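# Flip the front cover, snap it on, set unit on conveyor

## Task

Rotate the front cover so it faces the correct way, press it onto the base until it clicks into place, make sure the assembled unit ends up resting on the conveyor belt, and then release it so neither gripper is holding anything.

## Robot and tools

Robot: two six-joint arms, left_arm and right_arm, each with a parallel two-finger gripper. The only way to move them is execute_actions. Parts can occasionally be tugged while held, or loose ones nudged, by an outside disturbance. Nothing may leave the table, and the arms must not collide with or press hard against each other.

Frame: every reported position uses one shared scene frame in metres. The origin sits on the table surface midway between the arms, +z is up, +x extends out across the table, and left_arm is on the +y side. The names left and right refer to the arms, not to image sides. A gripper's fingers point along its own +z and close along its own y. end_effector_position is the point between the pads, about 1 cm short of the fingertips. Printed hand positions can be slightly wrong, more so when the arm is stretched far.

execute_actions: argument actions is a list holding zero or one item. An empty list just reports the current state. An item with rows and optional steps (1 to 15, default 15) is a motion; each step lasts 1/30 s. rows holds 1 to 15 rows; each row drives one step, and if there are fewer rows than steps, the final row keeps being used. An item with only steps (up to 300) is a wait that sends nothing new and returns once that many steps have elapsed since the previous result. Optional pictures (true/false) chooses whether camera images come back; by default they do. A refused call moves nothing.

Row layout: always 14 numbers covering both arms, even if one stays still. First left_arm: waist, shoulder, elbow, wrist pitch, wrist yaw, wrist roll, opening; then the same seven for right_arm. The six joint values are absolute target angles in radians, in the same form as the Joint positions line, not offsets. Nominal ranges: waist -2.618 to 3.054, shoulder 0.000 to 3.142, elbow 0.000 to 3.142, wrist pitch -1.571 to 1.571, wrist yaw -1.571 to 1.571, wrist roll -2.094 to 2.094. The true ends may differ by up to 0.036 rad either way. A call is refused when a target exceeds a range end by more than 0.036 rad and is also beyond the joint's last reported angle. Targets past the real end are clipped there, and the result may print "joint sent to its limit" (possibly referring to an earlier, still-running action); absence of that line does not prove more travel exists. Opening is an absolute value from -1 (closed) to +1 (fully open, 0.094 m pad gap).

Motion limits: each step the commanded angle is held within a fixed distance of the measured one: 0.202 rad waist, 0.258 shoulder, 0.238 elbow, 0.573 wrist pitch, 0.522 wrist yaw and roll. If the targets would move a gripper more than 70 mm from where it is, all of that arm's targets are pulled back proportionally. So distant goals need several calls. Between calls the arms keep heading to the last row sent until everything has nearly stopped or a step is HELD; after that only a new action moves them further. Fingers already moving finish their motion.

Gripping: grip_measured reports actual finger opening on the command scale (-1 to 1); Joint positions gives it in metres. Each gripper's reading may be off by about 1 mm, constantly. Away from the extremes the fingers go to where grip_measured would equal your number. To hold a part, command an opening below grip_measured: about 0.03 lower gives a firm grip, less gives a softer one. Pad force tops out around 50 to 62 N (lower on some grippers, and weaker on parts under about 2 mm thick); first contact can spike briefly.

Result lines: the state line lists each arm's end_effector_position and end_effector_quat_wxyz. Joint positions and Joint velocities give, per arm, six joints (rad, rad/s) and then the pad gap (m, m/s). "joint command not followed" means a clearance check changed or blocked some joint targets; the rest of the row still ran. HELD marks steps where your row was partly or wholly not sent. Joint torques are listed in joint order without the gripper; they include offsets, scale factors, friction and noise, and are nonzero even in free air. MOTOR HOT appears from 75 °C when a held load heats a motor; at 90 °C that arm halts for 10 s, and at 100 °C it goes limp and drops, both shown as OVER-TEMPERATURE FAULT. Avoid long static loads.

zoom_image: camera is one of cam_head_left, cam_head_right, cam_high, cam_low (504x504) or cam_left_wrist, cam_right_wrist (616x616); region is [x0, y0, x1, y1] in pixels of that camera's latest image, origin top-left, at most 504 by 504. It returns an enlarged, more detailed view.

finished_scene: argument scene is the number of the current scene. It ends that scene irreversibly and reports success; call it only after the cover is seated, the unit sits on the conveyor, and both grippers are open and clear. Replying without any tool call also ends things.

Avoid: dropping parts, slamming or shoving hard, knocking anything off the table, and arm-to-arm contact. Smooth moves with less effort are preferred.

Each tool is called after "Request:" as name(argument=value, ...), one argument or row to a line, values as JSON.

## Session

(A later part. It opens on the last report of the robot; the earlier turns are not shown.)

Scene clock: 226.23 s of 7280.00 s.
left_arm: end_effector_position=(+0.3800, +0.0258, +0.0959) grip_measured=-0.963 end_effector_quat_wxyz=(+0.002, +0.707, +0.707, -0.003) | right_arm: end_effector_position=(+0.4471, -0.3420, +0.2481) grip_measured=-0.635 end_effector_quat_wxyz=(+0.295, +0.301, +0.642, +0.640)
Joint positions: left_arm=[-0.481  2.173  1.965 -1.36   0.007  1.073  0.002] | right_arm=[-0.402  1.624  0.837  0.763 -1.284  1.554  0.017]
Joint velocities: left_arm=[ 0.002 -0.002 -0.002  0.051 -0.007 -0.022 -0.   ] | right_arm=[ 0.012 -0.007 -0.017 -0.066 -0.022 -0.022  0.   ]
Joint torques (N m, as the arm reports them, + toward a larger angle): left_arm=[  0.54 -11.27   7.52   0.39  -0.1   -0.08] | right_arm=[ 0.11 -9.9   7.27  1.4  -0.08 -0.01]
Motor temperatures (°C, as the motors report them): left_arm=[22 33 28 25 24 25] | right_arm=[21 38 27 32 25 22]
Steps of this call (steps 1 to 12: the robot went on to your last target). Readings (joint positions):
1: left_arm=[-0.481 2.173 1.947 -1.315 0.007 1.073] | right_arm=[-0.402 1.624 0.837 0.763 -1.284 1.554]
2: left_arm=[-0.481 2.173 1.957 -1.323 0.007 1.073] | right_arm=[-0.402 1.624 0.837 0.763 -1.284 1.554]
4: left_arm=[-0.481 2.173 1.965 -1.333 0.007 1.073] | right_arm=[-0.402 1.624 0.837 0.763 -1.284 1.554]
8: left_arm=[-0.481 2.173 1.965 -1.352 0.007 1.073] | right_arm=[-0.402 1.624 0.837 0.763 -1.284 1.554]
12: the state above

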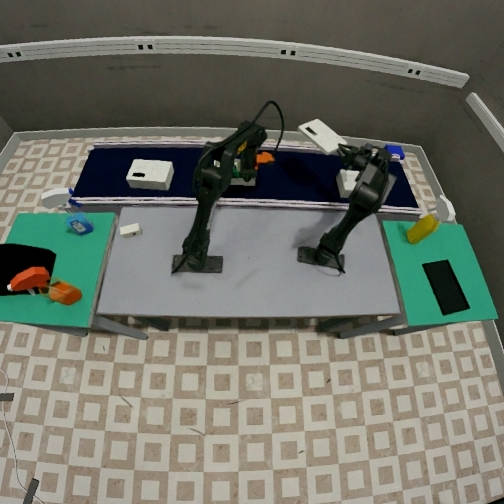

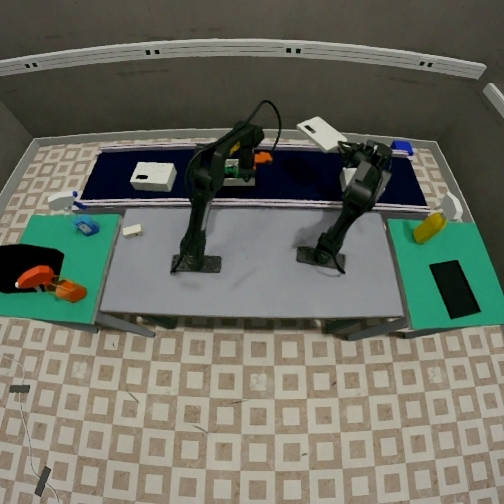

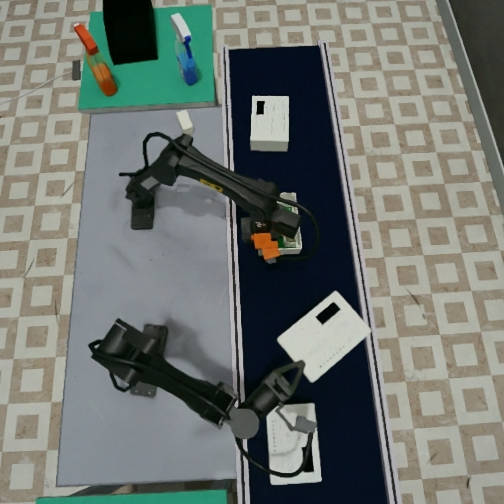

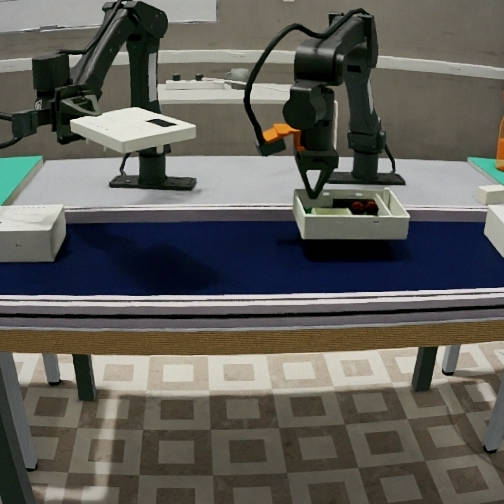

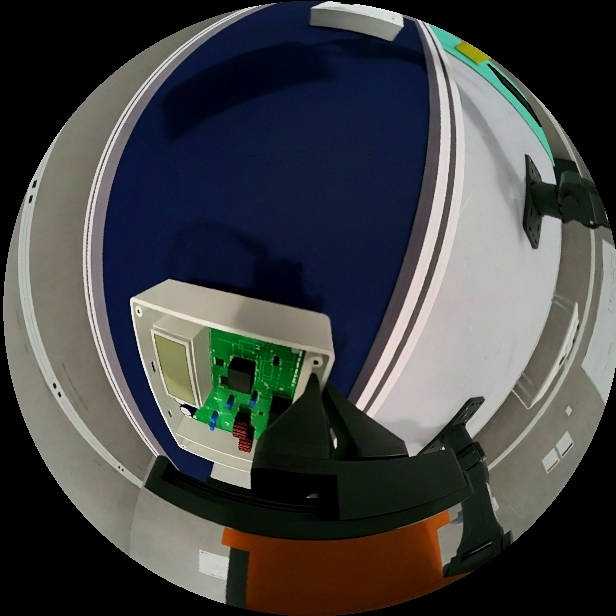

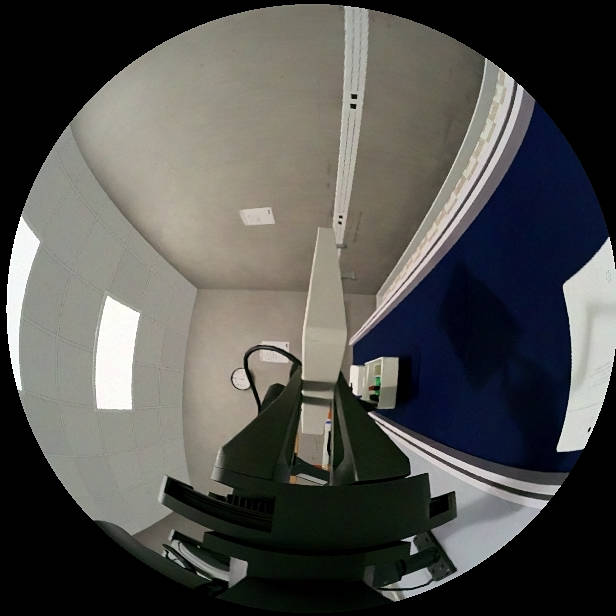

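Request:
execute_actions(
  actions=[
    {"rows":[[-0.474,2.16,1.99,-1.38,0,1.04,-1,-0.4,1.6,0.83,0.8,-1.29,1.55,-0.67],[-0.474,2.16,1.99,-1.38,0,1.0,-1,-0.4,1.6,0.83,0.8,-1.29,1.55,-0.67],[-0.474,2.16,1.99,-1.38,0,0.95,-1,-0.4,1.6,0.83,0.8,-1.29,1.55,-0.67],[-0.474,2.16,1.99,-1.38,0,0.89,-1,-0.4,1.6,0.83,0.8,-1.29,1.55,-0.67],[-0.474,2.16,1.99,-1.38,0,0.82,-1,-0.4,1.6,0.83,0.8,-1.29,1.55,-0.67],[-0.474,2.16,1.99,-1.38,0,0.74,-1,-0.4,1.6,0.83,0.8,-1.29,1.55,-0.67],[-0.474,2.16,1.99,-1.38,0,0.65,-1,-0.4,1.6,0.83,0.8,-1.29,1.55,-0.67],[-0.474,2.16,1.99,-1.38,0,0.55,-1,-0.4,1.6,0.83,0.8,-1.29,1.55,-0.67],[-0.474,2.16,1.99,-1.38,0,0.44,-1,-0.4,1.6,0.83,0.8,-1.29,1.55,-0.67],[-0.474,2.16,1.99,-1.38,0,0.32,-1,-0.4,1.6,0.83,0.8,-1.29,1.55,-0.67],[-0.474,2.16,1.99,-1.38,0,-1.735,-1,-0.4,1.6,0.83,0.8,-1.29,1.55,-0.67]]},
  ],
  pictures=false,
)

Request:
execute_actions(
  actions=[
    {"steps":25},
  ],
  pictures=false,
)

Request:
execute_actions(
  actions=[
    {"rows":[[-0.46,2.175,2.01,-1.39,0,-1.735,-1,-0.4,1.6,0.83,0.8,-1.29,1.55,-0.67],[-0.44,2.195,2.04,-1.4,0,-1.735,-1,-0.4,1.6,0.83,0.8,-1.29,1.55,-0.67],[-0.415,2.22,2.075,-1.41,0,-1.735,-1,-0.4,1.6,0.83,0.8,-1.29,1.55,-0.67],[-0.39,2.24,2.11,-1.42,0,-1.735,-1,-0.4,1.6,0.83,0.8,-1.29,1.55,-0.67],[-0.365,2.265,2.145,-1.43,0,-1.735,-1,-0.4,1.6,0.83,0.8,-1.29,1.55,-0.67],[-0.34,2.29,2.18,-1.44,0,-1.735,-1,-0.4,1.6,0.83,0.8,-1.29,1.55,-0.67],[-0.315,2.31,2.215,-1.45,0,-1.735,-1,-0.4,1.6,0.83,0.8,-1.29,1.55,-0.67],[-0.29,2.335,2.25,-1.46,0,-1.735,-1,-0.4,1.6,0.83,0.8,-1.29,1.55,-0.67],[-0.265,2.36,2.285,-1.47,0,-1.735,-1,-0.4,1.6,0.83,0.8,-1.29,1.55,-0.67],[-0.24,2.38,2.32,-1.48,0,-1.735,-1,-0.4,1.6,0.83,0.8,-1.29,1.55,-0.67],[-0.215,2.405,2.355,-1.49,0,-1.735,-1,-0.4,1.6,0.83,0.8,-1.29,1.55,-0.67],[-0.19,2.43,2.39,-1.5,0,-1.735,-1,-0.4,1.6,0.83,0.8,-1.29,1.55,-0.67],[-0.17,2.45,2.42,-1.51,0,-1.735,-1,-0.4,1.6,0.83,0.8,-1.29,1.55,-0.67],[-0.15,2.465,2.44,-1.52,0,-1.735,-1,-0.4,1.6,0.83,0.8,-1.29,1.55,-0.67],[-0.138,2.475,2.455,-1.52,0,-1.735,-1,-0.4,1.6,0.83,0.8,-1.29,1.55,-0.67]]},
  ],
  pictures=false,
)

Request:
execute_actions(
  actions=[
    {"steps":15},
  ],
)

Scene clock: 247.77 s of 7280.00 s.
left_arm: end_effector_position=(+0.3791, +0.0259, +0.0959) grip_measured=-0.962 end_effector_quat_wxyz=(-0.001, +0.334, +0.943, -0.005) | right_arm: end_effector_position=(+0.4471, -0.3420, +0.2481) grip_measured=-0.635 end_effector_quat_wxyz=(+0.295, +0.301, +0.642, +0.640)
Joint positions: left_arm=[-0.481  2.173  1.965 -1.363  0.009  0.184  0.002] | right_arm=[-0.402  1.624  0.837  0.763 -1.284  1.554  0.017]
Joint velocities: left_arm=[ 0.012 -0.002  0.002 -0.007  0.007 -2.835 -0.001] | right_arm=[ 0.007 -0.012 -0.002 -0.095 -0.022  0.022 -0.   ]
Joint torques (N m, as the arm reports them, + toward a larger angle): left_arm=[  0.42 -11.33   7.66   0.4   -0.15  -0.05] | right_arm=[ 0.11 -9.89  7.27  1.4  -0.08 -0.02]
Motor temperatures (°C, as the motors report them): left_arm=[22 35 29 25 24 25] | right_arm=[21 38 27 33 25 22]
Steps of this call (steps 1 to 30: the robot went on to your last target; steps 31 to 90: nothing new was sent; then 18.03 s passed at rest; steps 91 to 105: all 15 steps of this action). Readings (joint positions):
91: left_arm=[-0.481 2.173 1.965 -1.363 0.007 1.069] | right_arm=[-0.402 1.624 0.837 0.763 -1.284 1.554]
92: left_arm=[-0.481 2.173 1.965 -1.363 0.008 1.059] | right_arm=[-0.402 1.624 0.837 0.763 -1.284 1.554]
94: left_arm=[-0.481 2.173 1.965 -1.363 0.008 1.015] | right_arm=[-0.402 1.624 0.837 0.763 -1.284 1.554]
98: left_arm=[-0.481 2.173 1.965 -1.363 0.009 0.825] | right_arm=[-0.402 1.624 0.837 0.763 -1.284 1.554]
105: the state above

Scene clock: 248.60 s of 7280.00 s.
left_arm: end_effector_position=(+0.3800, +0.0274, +0.0959) grip_measured=-0.962 end_effector_quat_wxyz=(-0.000, -0.560, +0.829, +0.000) | right_arm: end_effector_position=(+0.4471, -0.3420, +0.2481) grip_measured=-0.635 end_effector_quat_wxyz=(+0.295, +0.301, +0.642, +0.640)
Joint positions: left_arm=[-0.481  2.173  1.965 -1.363 -0.    -1.686  0.002] | right_arm=[-0.402  1.624  0.837  0.763 -1.284  1.554  0.017]
Joint velocities: left_arm=[-0.012 -0.027 -0.007  0.022 -0.022 -0.315 -0.   ] | right_arm=[ 0.012 -0.017  0.002  0.007  0.007 -0.095  0.   ]
Joint torques (N m, as the arm reports them, + toward a larger angle): left_arm=[  0.55 -11.13   7.61   0.42   0.    -0.07] | right_arm=[ 0.11 -9.9   7.28  1.4  -0.08 -0.01]
Motor temperatures (°C, as the motors report them): left_arm=[22 35 29 25 24 25] | right_arm=[21 38 27 33 25 22]
Steps of this call (steps 1 to 25: the robot went on to your last target). Readings (joint positions):
1: left_arm=[-0.481 2.173 1.965 -1.363 0.009 0.085] | right_arm=[-0.402 1.624 0.837 0.763 -1.284 1.554]
2: left_arm=[-0.481 2.173 1.965 -1.363 0.010 -0.014] | right_arm=[-0.402 1.624 0.837 0.763 -1.284 1.554]
4: left_arm=[-0.481 2.173 1.965 -1.363 0.010 -0.212] | right_arm=[-0.402 1.624 0.837 0.763 -1.284 1.554]
8: left_arm=[-0.481 2.173 1.965 -1.363 0.010 -0.609] | right_arm=[-0.402 1.624 0.837 0.763 -1.284 1.554]
25: the state above

Scene clock: 249.10 s of 7280.00 s.
left_arm: end_effector_position=(+0.4937, +0.1417, +0.0794) grip_measured=-0.962 end_effector_quat_wxyz=(-0.024, +0.699, -0.714, +0.028) | right_arm: end_effector_position=(+0.4471, -0.3420, +0.2481) grip_measured=-0.635 end_effector_quat_wxyz=(+0.295, +0.301, +0.642, +0.640)
Joint positions: left_arm=[-0.163  2.463  2.394 -1.429 -0.006 -1.729  0.002] | right_arm=[-0.402  1.624  0.837  0.763 -1.284  1.554  0.017]
Joint velocities: left_arm=[ 0.696  0.505  0.584 -0.183 -0.154  0.007 -0.001] | right_arm=[ 0.002 -0.002 -0.022  0.037  0.022 -0.051  0.   ]
Joint torques (N m, as the arm reports them, + toward a larger angle): left_arm=[ -1.09 -13.48   7.58  -0.08   0.18  -0.13] | right_arm=[ 0.11 -9.9   7.26  1.4  -0.08 -0.01]
Motor temperatures (°C, as the motors report them): left_arm=[22 35 29 25 24 25] | right_arm=[21 38 27 33 25 22]
Steps of this call (steps 1 to 15: all 15 steps of this action). Readings (joint positions):
1: left_arm=[-0.480 2.174 1.967 -1.364 -0.001 -1.695] | right_arm=[-0.402 1.624 0.837 0.763 -1.284 1.554]
2: left_arm=[-0.477 2.180 1.979 -1.369 -0.001 -1.702] | right_arm=[-0.402 1.624 0.837 0.763 -1.284 1.554]
4: left_arm=[-0.460 2.208 2.030 -1.384 0.001 -1.711] | right_arm=[-0.402 1.624 0.837 0.763 -1.284 1.554]
8: left_arm=[-0.370 2.297 2.170 -1.394 0.003 -1.723] | right_arm=[-0.402 1.624 0.837 0.763 -1.284 1.554]
15: the state above

Scene clock: 249.60 s of 7280.00 s.
left_arm: end_effector_position=(+0.4898, +0.1573, +0.0729) grip_measured=-0.962 end_effector_quat_wxyz=(-0.016, +0.709, -0.705, +0.005) | right_arm: end_effector_position=(+0.4471, -0.3420, +0.2481) grip_measured=-0.635 end_effector_quat_wxyz=(+0.295, +0.301, +0.642, +0.640)
Joint positions: left_arm=[-0.138  2.494  2.426 -1.476 -0.019 -1.73   0.002] | right_arm=[-0.402  1.624  0.837  0.763 -1.284  1.554  0.017]
Joint velocities: left_arm=[-0.002 -0.022  0.002  0.007  0.051  0.007 -0.   ] | right_arm=[-0.017 -0.002 -0.002 -0.051  0.051 -0.007 -0.   ]
Joint torques (N m, as the arm reports them, + toward a larger angle): left_arm=[ -0.27 -13.49   7.89   0.19   0.08  -0.1 ] | right_arm=[ 0.11 -9.9   7.26  1.4  -0.08 -0.02]
Motor temperatures (°C, as the motors report them): left_arm=[22 35 29 25 24 25] | right_arm=[21 38 27 33 25 22]
Steps of this call (steps 1 to 15: the robot went on to your last target). Readings (joint positions):
1: left_arm=[-0.141 2.477 2.409 -1.432 -0.010 -1.729] | right_arm=[-0.402 1.624 0.837 0.763 -1.284 1.554]
2: left_arm=[-0.125 2.486 2.416 -1.434 -0.015 -1.729] | right_arm=[-0.402 1.624 0.837 0.763 -1.284 1.554]
4: left_arm=[-0.106 2.493 2.420 -1.444 -0.023 -1.729] | right_arm=[-0.402 1.624 0.837 0.763 -1.284 1.554]
8: left_arm=[-0.114 2.494 2.424 -1.467 -0.025 -1.729] | right_arm=[-0.402 1.624 0.837 0.763 -1.284 1.554]
15: the state above

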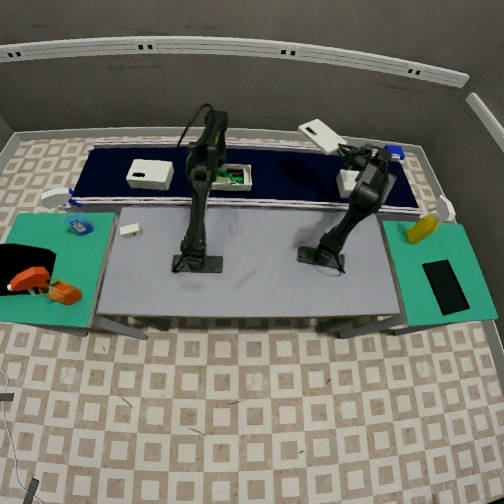

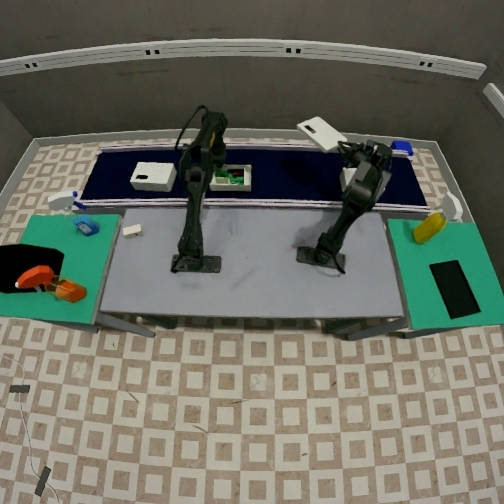

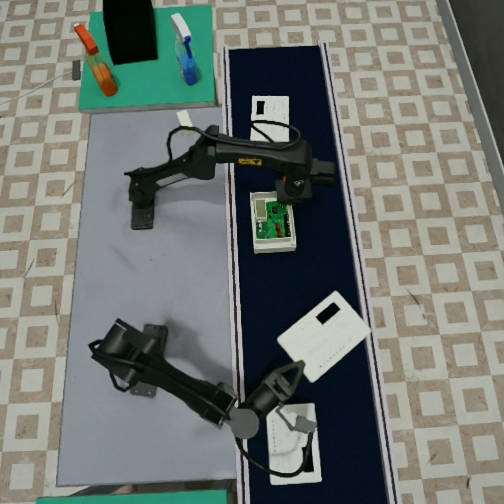

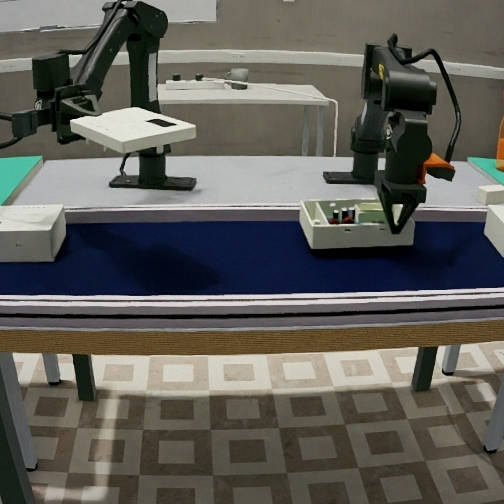

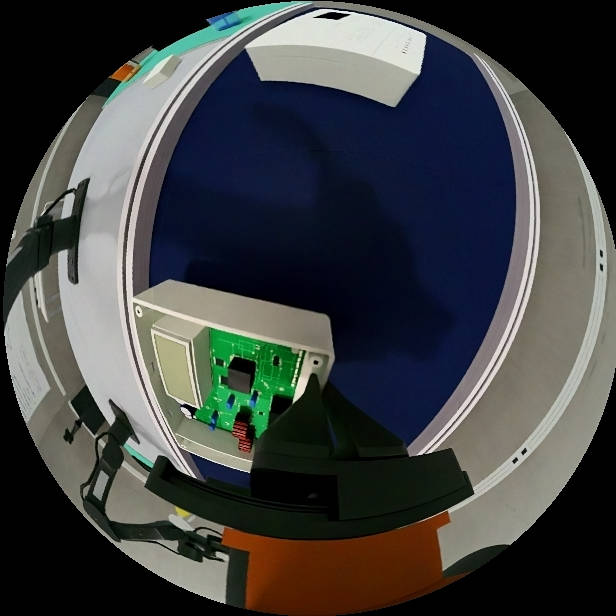

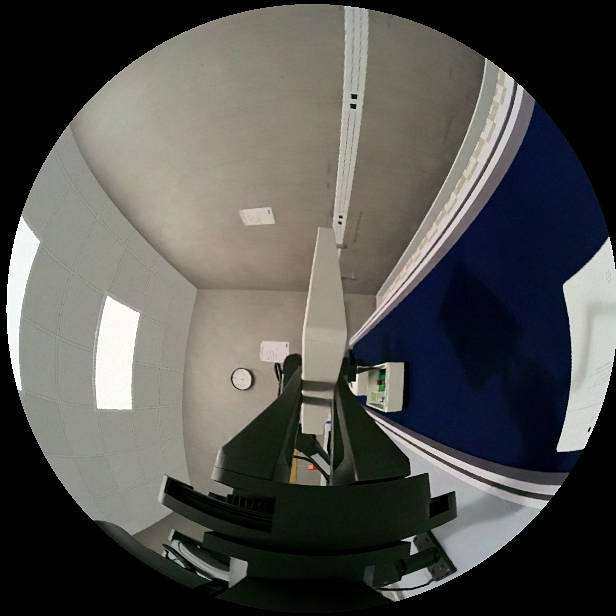

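Lower.

Request:
execute_actions(
  actions=[
    {"rows":[[-0.145,2.48,2.42,-1.47,0.02,-1.755,-1,-0.4,1.6,0.83,0.8,-1.29,1.55,-0.67],[-0.15,2.48,2.412,-1.46,0.02,-1.755,-1,-0.4,1.6,0.83,0.8,-1.29,1.55,-0.67],[-0.155,2.48,2.404,-1.45,0.02,-1.755,-1,-0.4,1.6,0.83,0.8,-1.29,1.55,-0.67],[-0.16,2.48,2.396,-1.44,0.02,-1.755,-1,-0.4,1.6,0.83,0.8,-1.29,1.55,-0.67],[-0.165,2.48,2.388,-1.43,0.02,-1.755,-1,-0.4,1.6,0.83,0.8,-1.29,1.55,-0.67],[-0.165,2.48,2.38,-1.42,0.02,-1.755,-1,-0.4,1.6,0.83,0.8,-1.29,1.55,-0.67],[-0.165,2.48,2.372,-1.41,0.02,-1.755,-1,-0.4,1.6,0.83,0.8,-1.29,1.55,-0.67],[-0.165,2.48,2.364,-1.4,0.02,-1.755,-1,-0.4,1.6,0.83,0.8,-1.29,1.55,-0.67],[-0.165,2.48,2.356,-1.4,0.02,-1.755,-1,-0.4,1.6,0.83,0.8,-1.29,1.55,-0.67],[-0.165,2.48,2.348,-1.4,0.02,-1.755,-1,-0.4,1.6,0.83,0.8,-1.29,1.55,-0.67],[-0.165,2.48,2.34,-1.4,0.02,-1.755,-1,-0.4,1.6,0.83,0.8,-1.29,1.55,-0.67]]},
  ],
  pictures=false,
)

Request:
execute_actions(
  actions=[
    {"steps":10},
  ],
)

Request:
zoom_image(
  camera="cam_low",
  region=[260, 150, 480, 290],
)

Scene clock: 256.70 s of 7280.00 s.
left_arm: end_effector_position=(+0.4876, +0.1424, +0.0525) grip_measured=-0.962 end_effector_quat_wxyz=(-0.003, +0.707, -0.707, +0.008) | right_arm: end_effector_position=(+0.4471, -0.3420, +0.2481) grip_measured=-0.635 end_effector_quat_wxyz=(+0.295, +0.301, +0.642, +0.640)
Joint positions: left_arm=[-0.16   2.494  2.345 -1.404  0.004 -1.748  0.002] | right_arm=[-0.402  1.624  0.837  0.763 -1.284  1.554  0.017]
Joint velocities: left_arm=[ 0.007 -0.007  0.002  0.007  0.007 -0.051  0.001] | right_arm=[-0.012  0.007  0.017 -0.007  0.066  0.022  0.   ]
Joint torques (N m, as the arm reports them, + toward a larger angle): left_arm=[ -0.1  -13.18   5.27   0.61   0.13  -0.13] | right_arm=[ 0.11 -9.9   7.27  1.4  -0.08 -0.01]
Motor temperatures (°C, as the motors report them): left_arm=[22 37 30 25 24 25] | right_arm=[21 39 27 33 25 22]
Steps of this call (steps 1 to 15: the robot went on to your last target; steps 16 to 90: nothing new was sent; then 3.60 s passed at rest; steps 91 to 105: all 15 steps of this action). Readings (joint positions):
91: left_arm=[-0.137 2.494 2.426 -1.476 -0.018 -1.732] | right_arm=[-0.402 1.624 0.837 0.763 -1.284 1.554]
92: left_arm=[-0.137 2.494 2.424 -1.474 -0.015 -1.736] | right_arm=[-0.402 1.624 0.837 0.763 -1.284 1.554]
94: left_arm=[-0.139 2.494 2.416 -1.462 -0.012 -1.741] | right_arm=[-0.402 1.624 0.837 0.763 -1.284 1.554]
98: left_arm=[-0.151 2.494 2.381 -1.431 -0.009 -1.746] | right_arm=[-0.402 1.624 0.837 0.763 -1.284 1.554]
105: the state above

Scene clock: 257.03 s of 7280.00 s.
left_arm: end_effector_position=(+0.4887, +0.1420, +0.0525) grip_measured=-0.962 end_effector_quat_wxyz=(-0.004, +0.707, -0.707, +0.011) | right_arm: end_effector_position=(+0.4471, -0.3420, +0.2481) grip_measured=-0.635 end_effector_quat_wxyz=(+0.295, +0.301, +0.642, +0.640)
Joint positions: left_arm=[-0.16   2.494  2.345 -1.4    0.006 -1.748  0.002] | right_arm=[-0.402  1.624  0.837  0.763 -1.284  1.554  0.017]
Joint velocities: left_arm=[-0.007  0.002 -0.002 -0.051 -0.007 -0.007 -0.   ] | right_arm=[-0.007 -0.002 -0.012  0.007 -0.037 -0.037 -0.001]
Joint torques (N m, as the arm reports them, + toward a larger angle): left_arm=[ -0.35 -13.12   5.26   0.61   0.09  -0.12] | right_arm=[ 0.1  -9.9   7.27  1.4  -0.08 -0.02]
Motor temperatures (°C, as the motors report them): left_arm=[22 37 29 25 24 25] | right_arm=[21 39 27 33 25 22]
Steps of this call (steps 1 to 10: the robot went on to your last target). Readings (joint positions):
1: left_arm=[-0.160 2.494 2.345 -1.403 0.004 -1.748] | right_arm=[-0.402 1.624 0.837 0.763 -1.284 1.554]
2: left_arm=[-0.160 2.494 2.345 -1.402 0.005 -1.748] | right_arm=[-0.402 1.624 0.837 0.763 -1.284 1.554]
4: left_arm=[-0.160 2.494 2.345 -1.402 0.005 -1.748] | right_arm=[-0.402 1.624 0.837 0.763 -1.284 1.554]
8: left_arm=[-0.160 2.494 2.345 -1.400 0.006 -1.748] | right_arm=[-0.402 1.624 0.837 0.763 -1.284 1.554]
10: the state above

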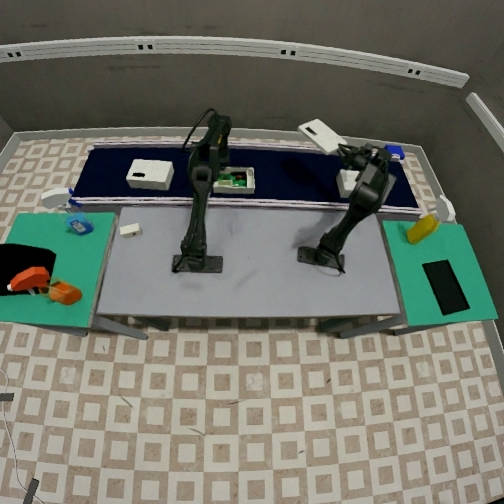

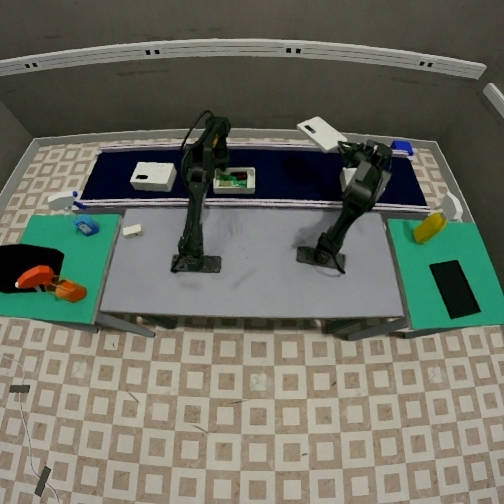

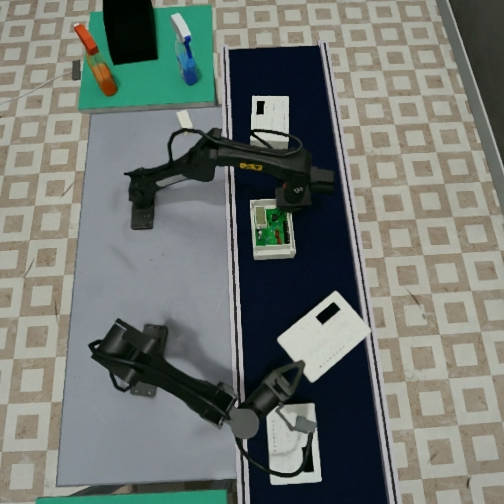

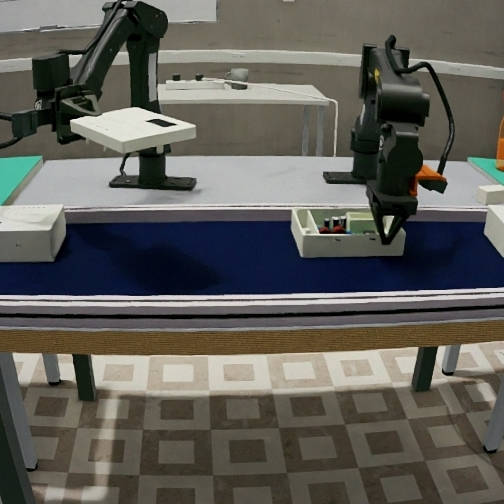

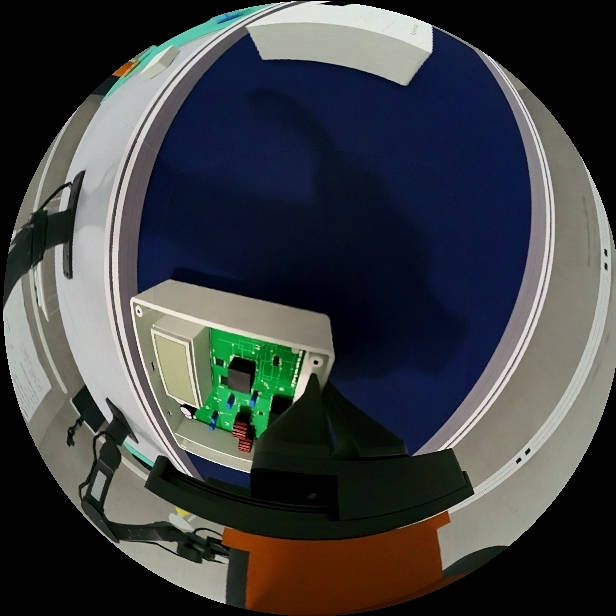

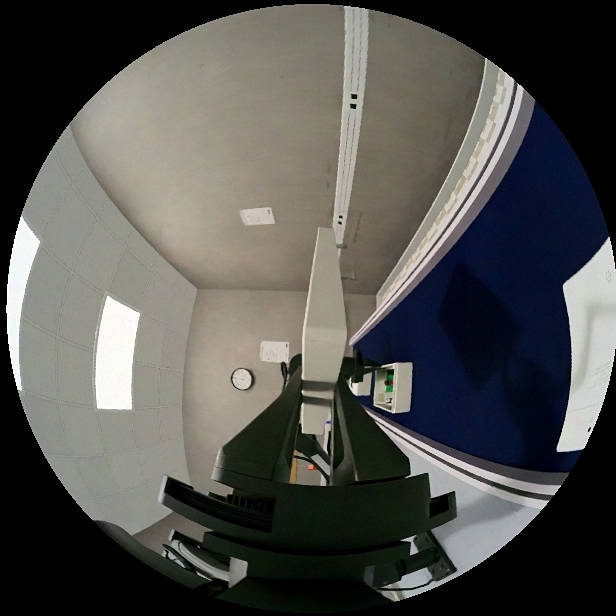

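Region (260, 150, 480, 290) of cam_low's 504x504 image, scaled by 2.291, with more detail than that image has; it fills the top 321 rows of this view, and the rest is white.

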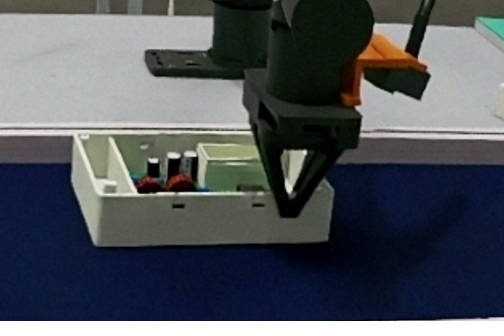

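Request:
execute_actions(
  actions=[
    {"rows":[[-0.165,2.48,2.328,-1.4,0.02,-1.755,-1,-0.4,1.6,0.83,0.8,-1.29,1.55,-0.67],[-0.165,2.48,2.328,-1.4,0.02,-1.755,-1,-0.4,1.6,0.83,0.8,-1.29,1.55,-0.67],[-0.165,2.48,2.328,-1.4,0.02,-1.755,-1,-0.4,1.6,0.83,0.8,-1.29,1.55,-0.67],[-0.165,2.48,2.328,-1.4,0.02,-1.755,-1,-0.4,1.6,0.83,0.8,-1.29,1.55,-0.67],[-0.165,2.48,2.328,-1.4,0.02,-1.755,-0.93,-0.4,1.6,0.83,0.8,-1.29,1.55,-0.67],[-0.165,2.48,2.328,-1.4,0.02,-1.755,-0.85,-0.4,1.6,0.83,0.8,-1.29,1.55,-0.67],[-0.165,2.48,2.328,-1.4,0.02,-1.755,-0.6,-0.4,1.6,0.83,0.8,-1.29,1.55,-0.67],[-0.165,2.48,2.328,-1.4,0.02,-1.755,-0.6,-0.4,1.6,0.83,0.8,-1.29,1.55,-0.67],[-0.165,2.46,2.328,-1.4,0.02,-1.755,-0.6,-0.4,1.6,0.83,0.8,-1.29,1.55,-0.67],[-0.165,2.44,2.328,-1.4,0.02,-1.755,-0.6,-0.4,1.6,0.83,0.8,-1.29,1.55,-0.67],[-0.165,2.41,2.328,-1.41,0.02,-1.755,-0.6,-0.39,1.6,0.83,0.8,-1.29,1.55,-0.67],[-0.165,2.38,2.328,-1.42,0.02,-1.755,-0.6,-0.38,1.61,0.84,0.8,-1.29,1.55,-0.67],[-0.165,2.34,2.328,-1.43,0.02,-1.755,-0.6,-0.36,1.62,0.85,0.81,-1.29,1.55,-0.67],[-0.165,2.3,2.328,-1.43,0.02,-1.755,-0.6,-0.34,1.635,0.86,0.82,-1.29,1.55,-0.67],[-0.165,2.25,2.328,-1.43,0.02,-1.755,-0.6,-0.32,1.65,0.87,0.83,-1.29,1.55,-0.67]]},
  ],
  pictures=false,
)

Request:
execute_actions(
  actions=[
    {"rows":[[-0.14,2.2,2.3,-1.43,0,-1.65,-0.6,-0.295,1.67,0.88,0.84,-1.3,1.55,-0.67],[-0.11,2.15,2.26,-1.43,0,-1.55,-0.6,-0.27,1.69,0.89,0.85,-1.3,1.55,-0.67],[-0.08,2.1,2.21,-1.43,0,-1.45,-0.6,-0.245,1.71,0.9,0.86,-1.3,1.55,-0.67],[-0.05,2.05,2.16,-1.43,0,-1.35,-0.6,-0.22,1.73,0.91,0.87,-1.31,1.55,-0.67],[-0.02,2.0,2.11,-1.43,0,-1.25,-0.6,-0.195,1.75,0.92,0.88,-1.31,1.55,-0.67],[0.01,1.95,2.06,-1.43,0,-1.15,-0.6,-0.17,1.77,0.93,0.89,-1.31,1.55,-0.67],[0.04,1.9,2.01,-1.43,0,-1.05,-0.6,-0.145,1.79,0.94,0.9,-1.32,1.55,-0.67],[0.07,1.85,1.96,-1.43,0,-0.95,-0.6,-0.12,1.81,0.95,0.91,-1.32,1.55,-0.67],[0.1,1.8,1.91,-1.43,0,-0.85,-0.6,-0.095,1.83,0.96,0.92,-1.32,1.55,-0.67],[0.13,1.75,1.86,-1.43,0,-0.75,-0.6,-0.07,1.85,0.97,0.93,-1.33,1.55,-0.67],[0.16,1.71,1.81,-1.43,0,-0.65,-0.6,-0.045,1.87,0.98,0.94,-1.33,1.55,-0.67],[0.18,1.67,1.76,-1.43,0,-0.55,-0.6,-0.02,1.89,0.99,0.95,-1.33,1.55,-0.67],[0.2,1.64,1.71,-1.43,0,-0.45,-0.6,0.005,1.91,1.0,0.96,-1.34,1.55,-0.67],[0.2,1.62,1.66,-1.43,0,-0.35,-0.6,0.03,1.93,1.01,0.97,-1.34,1.55,-0.67],[0.2,1.6,1.62,-1.43,0,-0.25,-0.6,0.055,1.95,1.02,0.98,-1.34,1.55,-0.67]]},
  ],
  pictures=false,
)

Request:
execute_actions(
  actions=[
    {"rows":[[0.2,1.6,1.6,-1.43,0,0.6,-0.6,0.085,1.97,1.03,0.99,-1.35,1.56,-0.67],[0.2,1.6,1.6,-1.43,0,0.6,-0.6,0.115,1.99,1.04,1.0,-1.35,1.56,-0.67],[0.2,1.6,1.6,-1.43,0,0.6,-0.6,0.145,2.01,1.05,1.01,-1.35,1.56,-0.67],[0.2,1.6,1.6,-1.43,0,0.6,-0.6,0.175,2.03,1.06,1.02,-1.35,1.56,-0.67],[0.2,1.6,1.6,-1.43,0,0.6,-0.6,0.205,2.05,1.07,1.03,-1.35,1.56,-0.67],[0.2,1.6,1.6,-1.43,0,0.6,-0.6,0.235,2.07,1.08,1.04,-1.35,1.56,-0.67],[0.2,1.6,1.6,-1.43,0,0.6,-0.6,0.265,2.09,1.09,1.05,-1.35,1.56,-0.67],[0.2,1.6,1.6,-1.43,0,0.6,-0.6,0.295,2.11,1.1,1.06,-1.35,1.56,-0.67],[0.2,1.6,1.6,-1.43,0,0.6,-0.6,0.325,2.13,1.11,1.07,-1.35,1.56,-0.67],[0.2,1.6,1.6,-1.43,0,0.6,-0.6,0.35,2.15,1.12,1.08,-1.35,1.56,-0.67],[0.2,1.6,1.6,-1.43,0,0.6,-0.6,0.375,2.17,1.125,1.1,-1.35,1.56,-0.67],[0.2,1.6,1.6,-1.43,0,0.6,-0.6,0.395,2.19,1.125,1.12,-1.35,1.56,-0.67],[0.2,1.6,1.6,-1.43,0,0.6,-0.6,0.41,2.21,1.125,1.14,-1.35,1.56,-0.67],[0.2,1.6,1.6,-1.43,0,0.6,-0.6,0.425,2.23,1.125,1.16,-1.35,1.56,-0.67],[0.2,1.6,1.6,-1.43,0,0.6,-0.6,0.435,2.25,1.125,1.18,-1.35,1.56,-0.67]]},
  ],
  pictures=false,
)

Request:
execute_actions(
  actions=[
    {"rows":[[0.2,1.6,1.6,-1.43,0,0.6,-0.6,0.44,2.265,1.125,1.2,-1.35,1.57,-0.67],[0.2,1.6,1.6,-1.43,0,0.6,-0.6,0.44,2.28,1.125,1.22,-1.35,1.57,-0.67],[0.2,1.6,1.6,-1.43,0,0.6,-0.6,0.44,2.29,1.125,1.235,-1.35,1.57,-0.67],[0.2,1.6,1.6,-1.43,0,0.6,-0.6,0.44,2.3,1.125,1.245,-1.35,1.57,-0.67]]},
  ],
  pictures=false,
)

Request:
execute_actions(
  actions=[
    {"steps":10},
  ],
)

Request:
zoom_image(
  camera="cam_low",
  region=[230, 140, 450, 280],
)

Request:
zoom_image(
  camera="cam_high",
  region=[220, 170, 330, 280],
)

Scene clock: 297.17 s of 7280.00 s.
left_arm: end_effector_position=(+0.4869, +0.1406, +0.0933) grip_measured=-0.602 end_effector_quat_wxyz=(-0.022, +0.707, -0.706, +0.044) | right_arm: end_effector_position=(+0.4494, -0.3297, +0.2479) grip_measured=-0.635 end_effector_quat_wxyz=(+0.287, +0.289, +0.647, +0.644)
Joint positions: left_arm=[-0.16   2.39   2.316 -1.4    0.015 -1.749  0.019] | right_arm=[-0.37   1.629  0.837  0.774 -1.284  1.554  0.017]
Joint velocities: left_arm=[-0.017 -0.96  -0.002 -0.051  0.066  0.022 -0.001] | right_arm=[ 0.486  0.129  0.046  0.242 -0.007 -0.081  0.   ]
Joint torques (N m, as the arm reports them, + toward a larger angle): left_arm=[ -0.22 -16.21   6.66   0.55   0.01  -0.12] | right_arm=[ 1.78 -6.48 10.82  1.23 -0.09 -0.02]
Motor temperatures (°C, as the motors report them): left_arm=[22 42 28 25 24 25] | right_arm=[21 39 27 33 25 22]
Steps of this call (steps 1 to 15: the robot went on to your last target; steps 16 to 90: nothing new was sent; then 36.63 s passed at rest; steps 91 to 105: all 15 steps of this action). Readings (joint positions):
91: left_arm=[-0.160 2.494 2.343 -1.398 0.006 -1.749] | right_arm=[-0.402 1.624 0.837 0.763 -1.284 1.554]
92: left_arm=[-0.160 2.494 2.341 -1.397 0.006 -1.749] | right_arm=[-0.402 1.624 0.837 0.763 -1.284 1.554]
94: left_arm=[-0.160 2.494 2.341 -1.397 0.007 -1.749] | right_arm=[-0.402 1.624 0.837 0.763 -1.284 1.554]
98: left_arm=[-0.160 2.494 2.341 -1.397 0.011 -1.749] | right_arm=[-0.402 1.624 0.837 0.763 -1.284 1.554]
105: the state above

Scene clock: 297.67 s of 7280.00 s.
left_arm: end_effector_position=(+0.3388, +0.2950, +0.2219) grip_measured=-0.602 end_effector_quat_wxyz=(+0.122, -0.416, +0.901, -0.027) | right_arm: end_effector_position=(+0.4852, -0.1848, +0.1993) grip_measured=-0.635 end_effector_quat_wxyz=(+0.143, +0.161, +0.692, +0.689)
Joint positions: left_arm=[ 0.213  1.631  1.715 -1.405 -0.004 -0.669  0.019] | right_arm=[ 0.004  1.917  0.975  0.9   -1.315  1.554  0.017]
Joint velocities: left_arm=[ 0.164 -0.759 -1.375 -0.11  -0.037  2.689 -0.001] | right_arm=[ 0.686  0.569  0.325  0.256 -0.066  0.037  0.   ]
Joint torques (N m, as the arm reports them, + toward a larger angle): left_arm=[-2.05 -4.87  4.93  0.92  0.09  0.02] | right_arm=[  0.69 -10.21   9.8    1.37  -0.18  -0.02]
Motor temperatures (°C, as the motors report them): left_arm=[22 41 28 25 24 25] | right_arm=[21 39 27 33 25 22]
Steps of this call (steps 1 to 15: all 15 steps of this action). Readings (joint positions):
1: left_arm=[-0.160 2.352 2.312 -1.399 0.015 -1.737] | right_arm=[-0.351 1.637 0.840 0.781 -1.285 1.554]
2: left_arm=[-0.157 2.306 2.300 -1.397 0.015 -1.711] | right_arm=[-0.327 1.650 0.848 0.789 -1.285 1.554]
4: left_arm=[-0.139 2.192 2.247 -1.393 0.015 -1.621] | right_arm=[-0.274 1.688 0.868 0.806 -1.287 1.554]
8: left_arm=[-0.018 1.944 2.073 -1.389 0.017 -1.329] | right_arm=[-0.170 1.775 0.906 0.838 -1.296 1.554]
15: the state above

Scene clock: 298.17 s of 7280.00 s.
left_arm: end_effector_position=(+0.3114, +0.2881, +0.1950) grip_measured=-0.602 end_effector_quat_wxyz=(+0.063, +0.151, +0.986, +0.025) | right_arm: end_effector_position=(+0.4425, -0.0066, +0.1329) grip_measured=-0.635 end_effector_quat_wxyz=(-0.010, +0.010, +0.710, +0.704)
Joint positions: left_arm=[ 0.209  1.606  1.601 -1.43  -0.004  0.496  0.019] | right_arm=[ 0.417  2.213  1.101  1.076 -1.336  1.563  0.017]
Joint velocities: left_arm=[ 0.002 -0.012  0.002  0.022 -0.022  0.637 -0.001] | right_arm=[ 0.457  0.564  0.002  0.491 -0.081  0.022 -0.   ]
Joint torques (N m, as the arm reports them, + toward a larger angle): left_arm=[-0.68 -6.15  5.45  0.86  0.    0.03] | right_arm=[ -1.   -11.62   8.86   1.28  -0.07  -0.01]
Motor temperatures (°C, as the motors report them): left_arm=[22 41 28 25 24 25] | right_arm=[21 39 27 33 25 22]
Steps of this call (steps 1 to 15: all 15 steps of this action). Readings (joint positions):
1: left_arm=[0.214 1.611 1.674 -1.412 -0.004 -0.570] | right_arm=[0.029 1.937 0.986 0.910 -1.317 1.555]
2: left_arm=[0.213 1.603 1.644 -1.421 -0.004 -0.471] | right_arm=[0.056 1.956 0.996 0.921 -1.320 1.557]
4: left_arm=[0.209 1.603 1.612 -1.430 -0.004 -0.273] | right_arm=[0.112 1.996 1.017 0.941 -1.324 1.560]
8: left_arm=[0.209 1.606 1.601 -1.430 -0.004 0.123] | right_arm=[0.234 2.076 1.058 0.982 -1.329 1.562]
15: the state above

Scene clock: 298.67 s of 7280.00 s.
left_arm: end_effector_position=(+0.3114, +0.2881, +0.1950) grip_measured=-0.602 end_effector_quat_wxyz=(+0.062, +0.197, +0.978, +0.028) | right_arm: end_effector_position=(+0.4332, +0.0052, +0.1039) grip_measured=-0.635 end_effector_quat_wxyz=(-0.018, -0.009, +0.708, +0.706)
Joint positions: left_arm=[ 0.209  1.606  1.601 -1.43  -0.004  0.59   0.019] | right_arm=[ 0.447  2.312  1.101  1.201 -1.344  1.573  0.017]
Joint velocities: left_arm=[-0.012  0.022  0.012 -0.007  0.037  0.051 -0.   ] | right_arm=[ 0.007  0.007  0.017  0.051  0.037  0.022 -0.   ]
Joint torques (N m, as the arm reports them, + toward a larger angle): left_arm=[-0.67 -6.18  5.62  0.84  0.01 -0.02] | right_arm=[ -0.57 -13.33   8.29   1.36  -0.09  -0.01]
Motor temperatures (°C, as the motors report them): left_arm=[22 41 28 25 24 25] | right_arm=[21 39 27 33 25 22]
Steps of this call (steps 1 to 15: all 15 steps of this action). Readings (joint positions):
1: left_arm=[0.209 1.606 1.601 -1.430 -0.004 0.516] | right_arm=[0.431 2.232 1.101 1.093 -1.338 1.565]
2: left_arm=[0.209 1.606 1.601 -1.430 -0.004 0.531] | right_arm=[0.441 2.251 1.101 1.110 -1.341 1.567]
4: left_arm=[0.209 1.606 1.601 -1.430 -0.004 0.554] | right_arm=[0.449 2.285 1.101 1.138 -1.343 1.569]
8: left_arm=[0.209 1.606 1.601 -1.430 -0.004 0.578] | right_arm=[0.447 2.312 1.101 1.166 -1.344 1.573]
15: the state above

Scene clock: 299.00 s of 7280.00 s.
left_arm: end_effector_position=(+0.3114, +0.2881, +0.1950) grip_measured=-0.602 end_effector_quat_wxyz=(+0.062, +0.199, +0.978, +0.028) | right_arm: end_effector_position=(+0.4332, +0.0052, +0.1046) grip_measured=-0.635 end_effector_quat_wxyz=(-0.016, -0.011, +0.707, +0.707)
Joint positions: left_arm=[ 0.209  1.606  1.601 -1.43  -0.004  0.593  0.019] | right_arm=[ 0.447  2.312  1.101  1.207 -1.344  1.573  0.017]
Joint velocities: left_arm=[ 0.007 -0.007 -0.012  0.051  0.051 -0.022  0.   ] | right_arm=[-0.007  0.002 -0.012 -0.022  0.037 -0.066 -0.   ]
Joint torques (N m, as the arm reports them, + toward a larger angle): left_arm=[-0.68 -6.17  5.62  0.85  0.    0.04] | right_arm=[ -0.64 -13.37   8.29   1.34  -0.07  -0.01]
Motor temperatures (°C, as the motors report them): left_arm=[22 40 28 25 24 25] | right_arm=[21 40 27 33 25 22]
Steps of this call (steps 1 to 10: the robot went on to your last target). Readings (joint positions):
1: left_arm=[0.209 1.606 1.601 -1.430 -0.004 0.591] | right_arm=[0.447 2.312 1.101 1.202 -1.344 1.573]
2: left_arm=[0.209 1.606 1.601 -1.430 -0.004 0.592] | right_arm=[0.447 2.312 1.101 1.204 -1.344 1.573]
4: left_arm=[0.209 1.606 1.601 -1.430 -0.004 0.593] | right_arm=[0.447 2.312 1.101 1.206 -1.344 1.573]
8: left_arm=[0.209 1.606 1.601 -1.430 -0.004 0.593] | right_arm=[0.447 2.312 1.101 1.207 -1.344 1.573]
10: the state above

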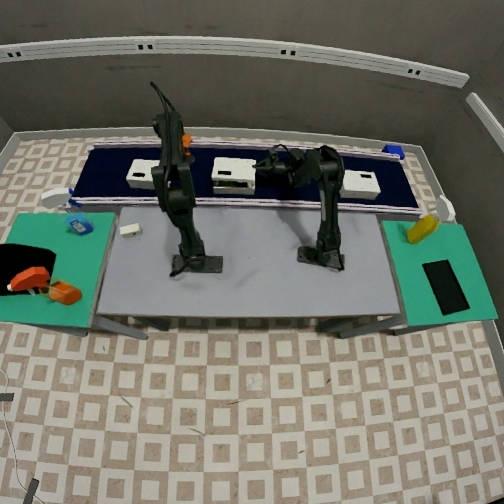

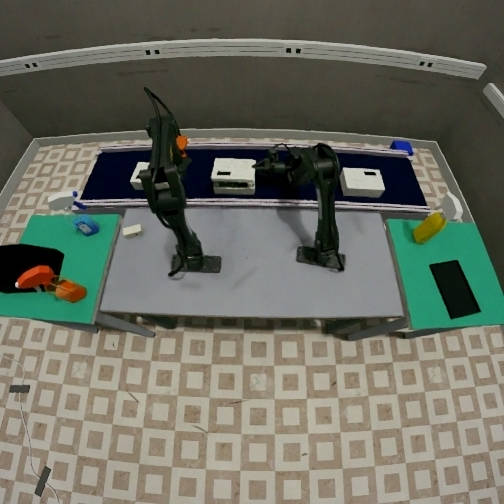

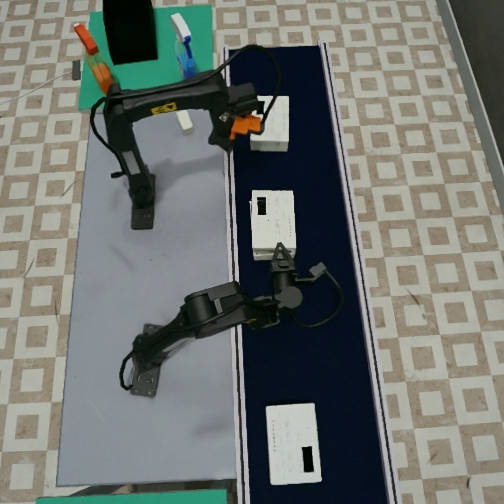

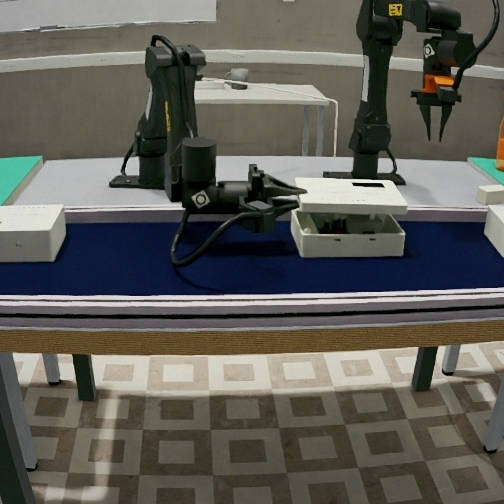

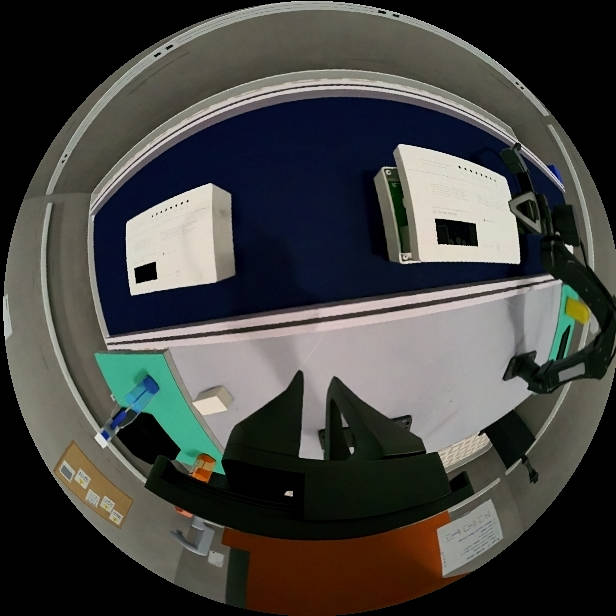

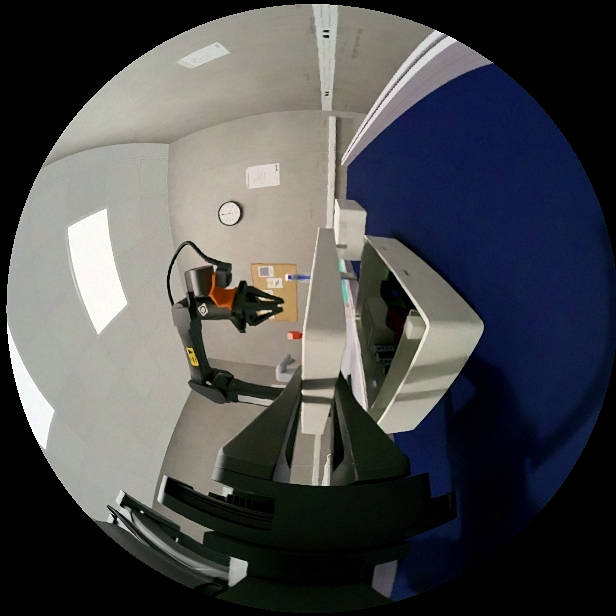

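Region (230, 140, 450, 280) of cam_low's 504x504 image, scaled by 2.291, with more detail than that image has; it fills the top 321 rows of this view, and the rest is white.

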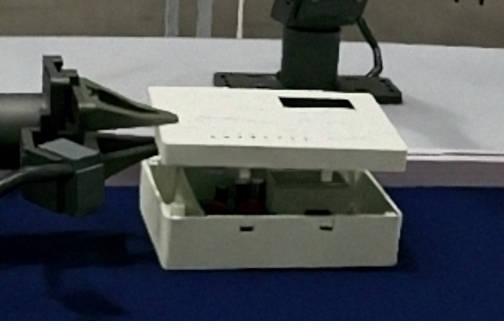

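Region (220, 170, 330, 280) of cam_high's 504x504 image, scaled by 4.582, with more detail than that image has.

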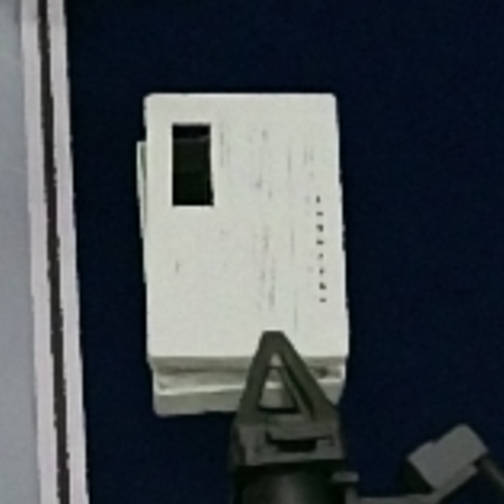

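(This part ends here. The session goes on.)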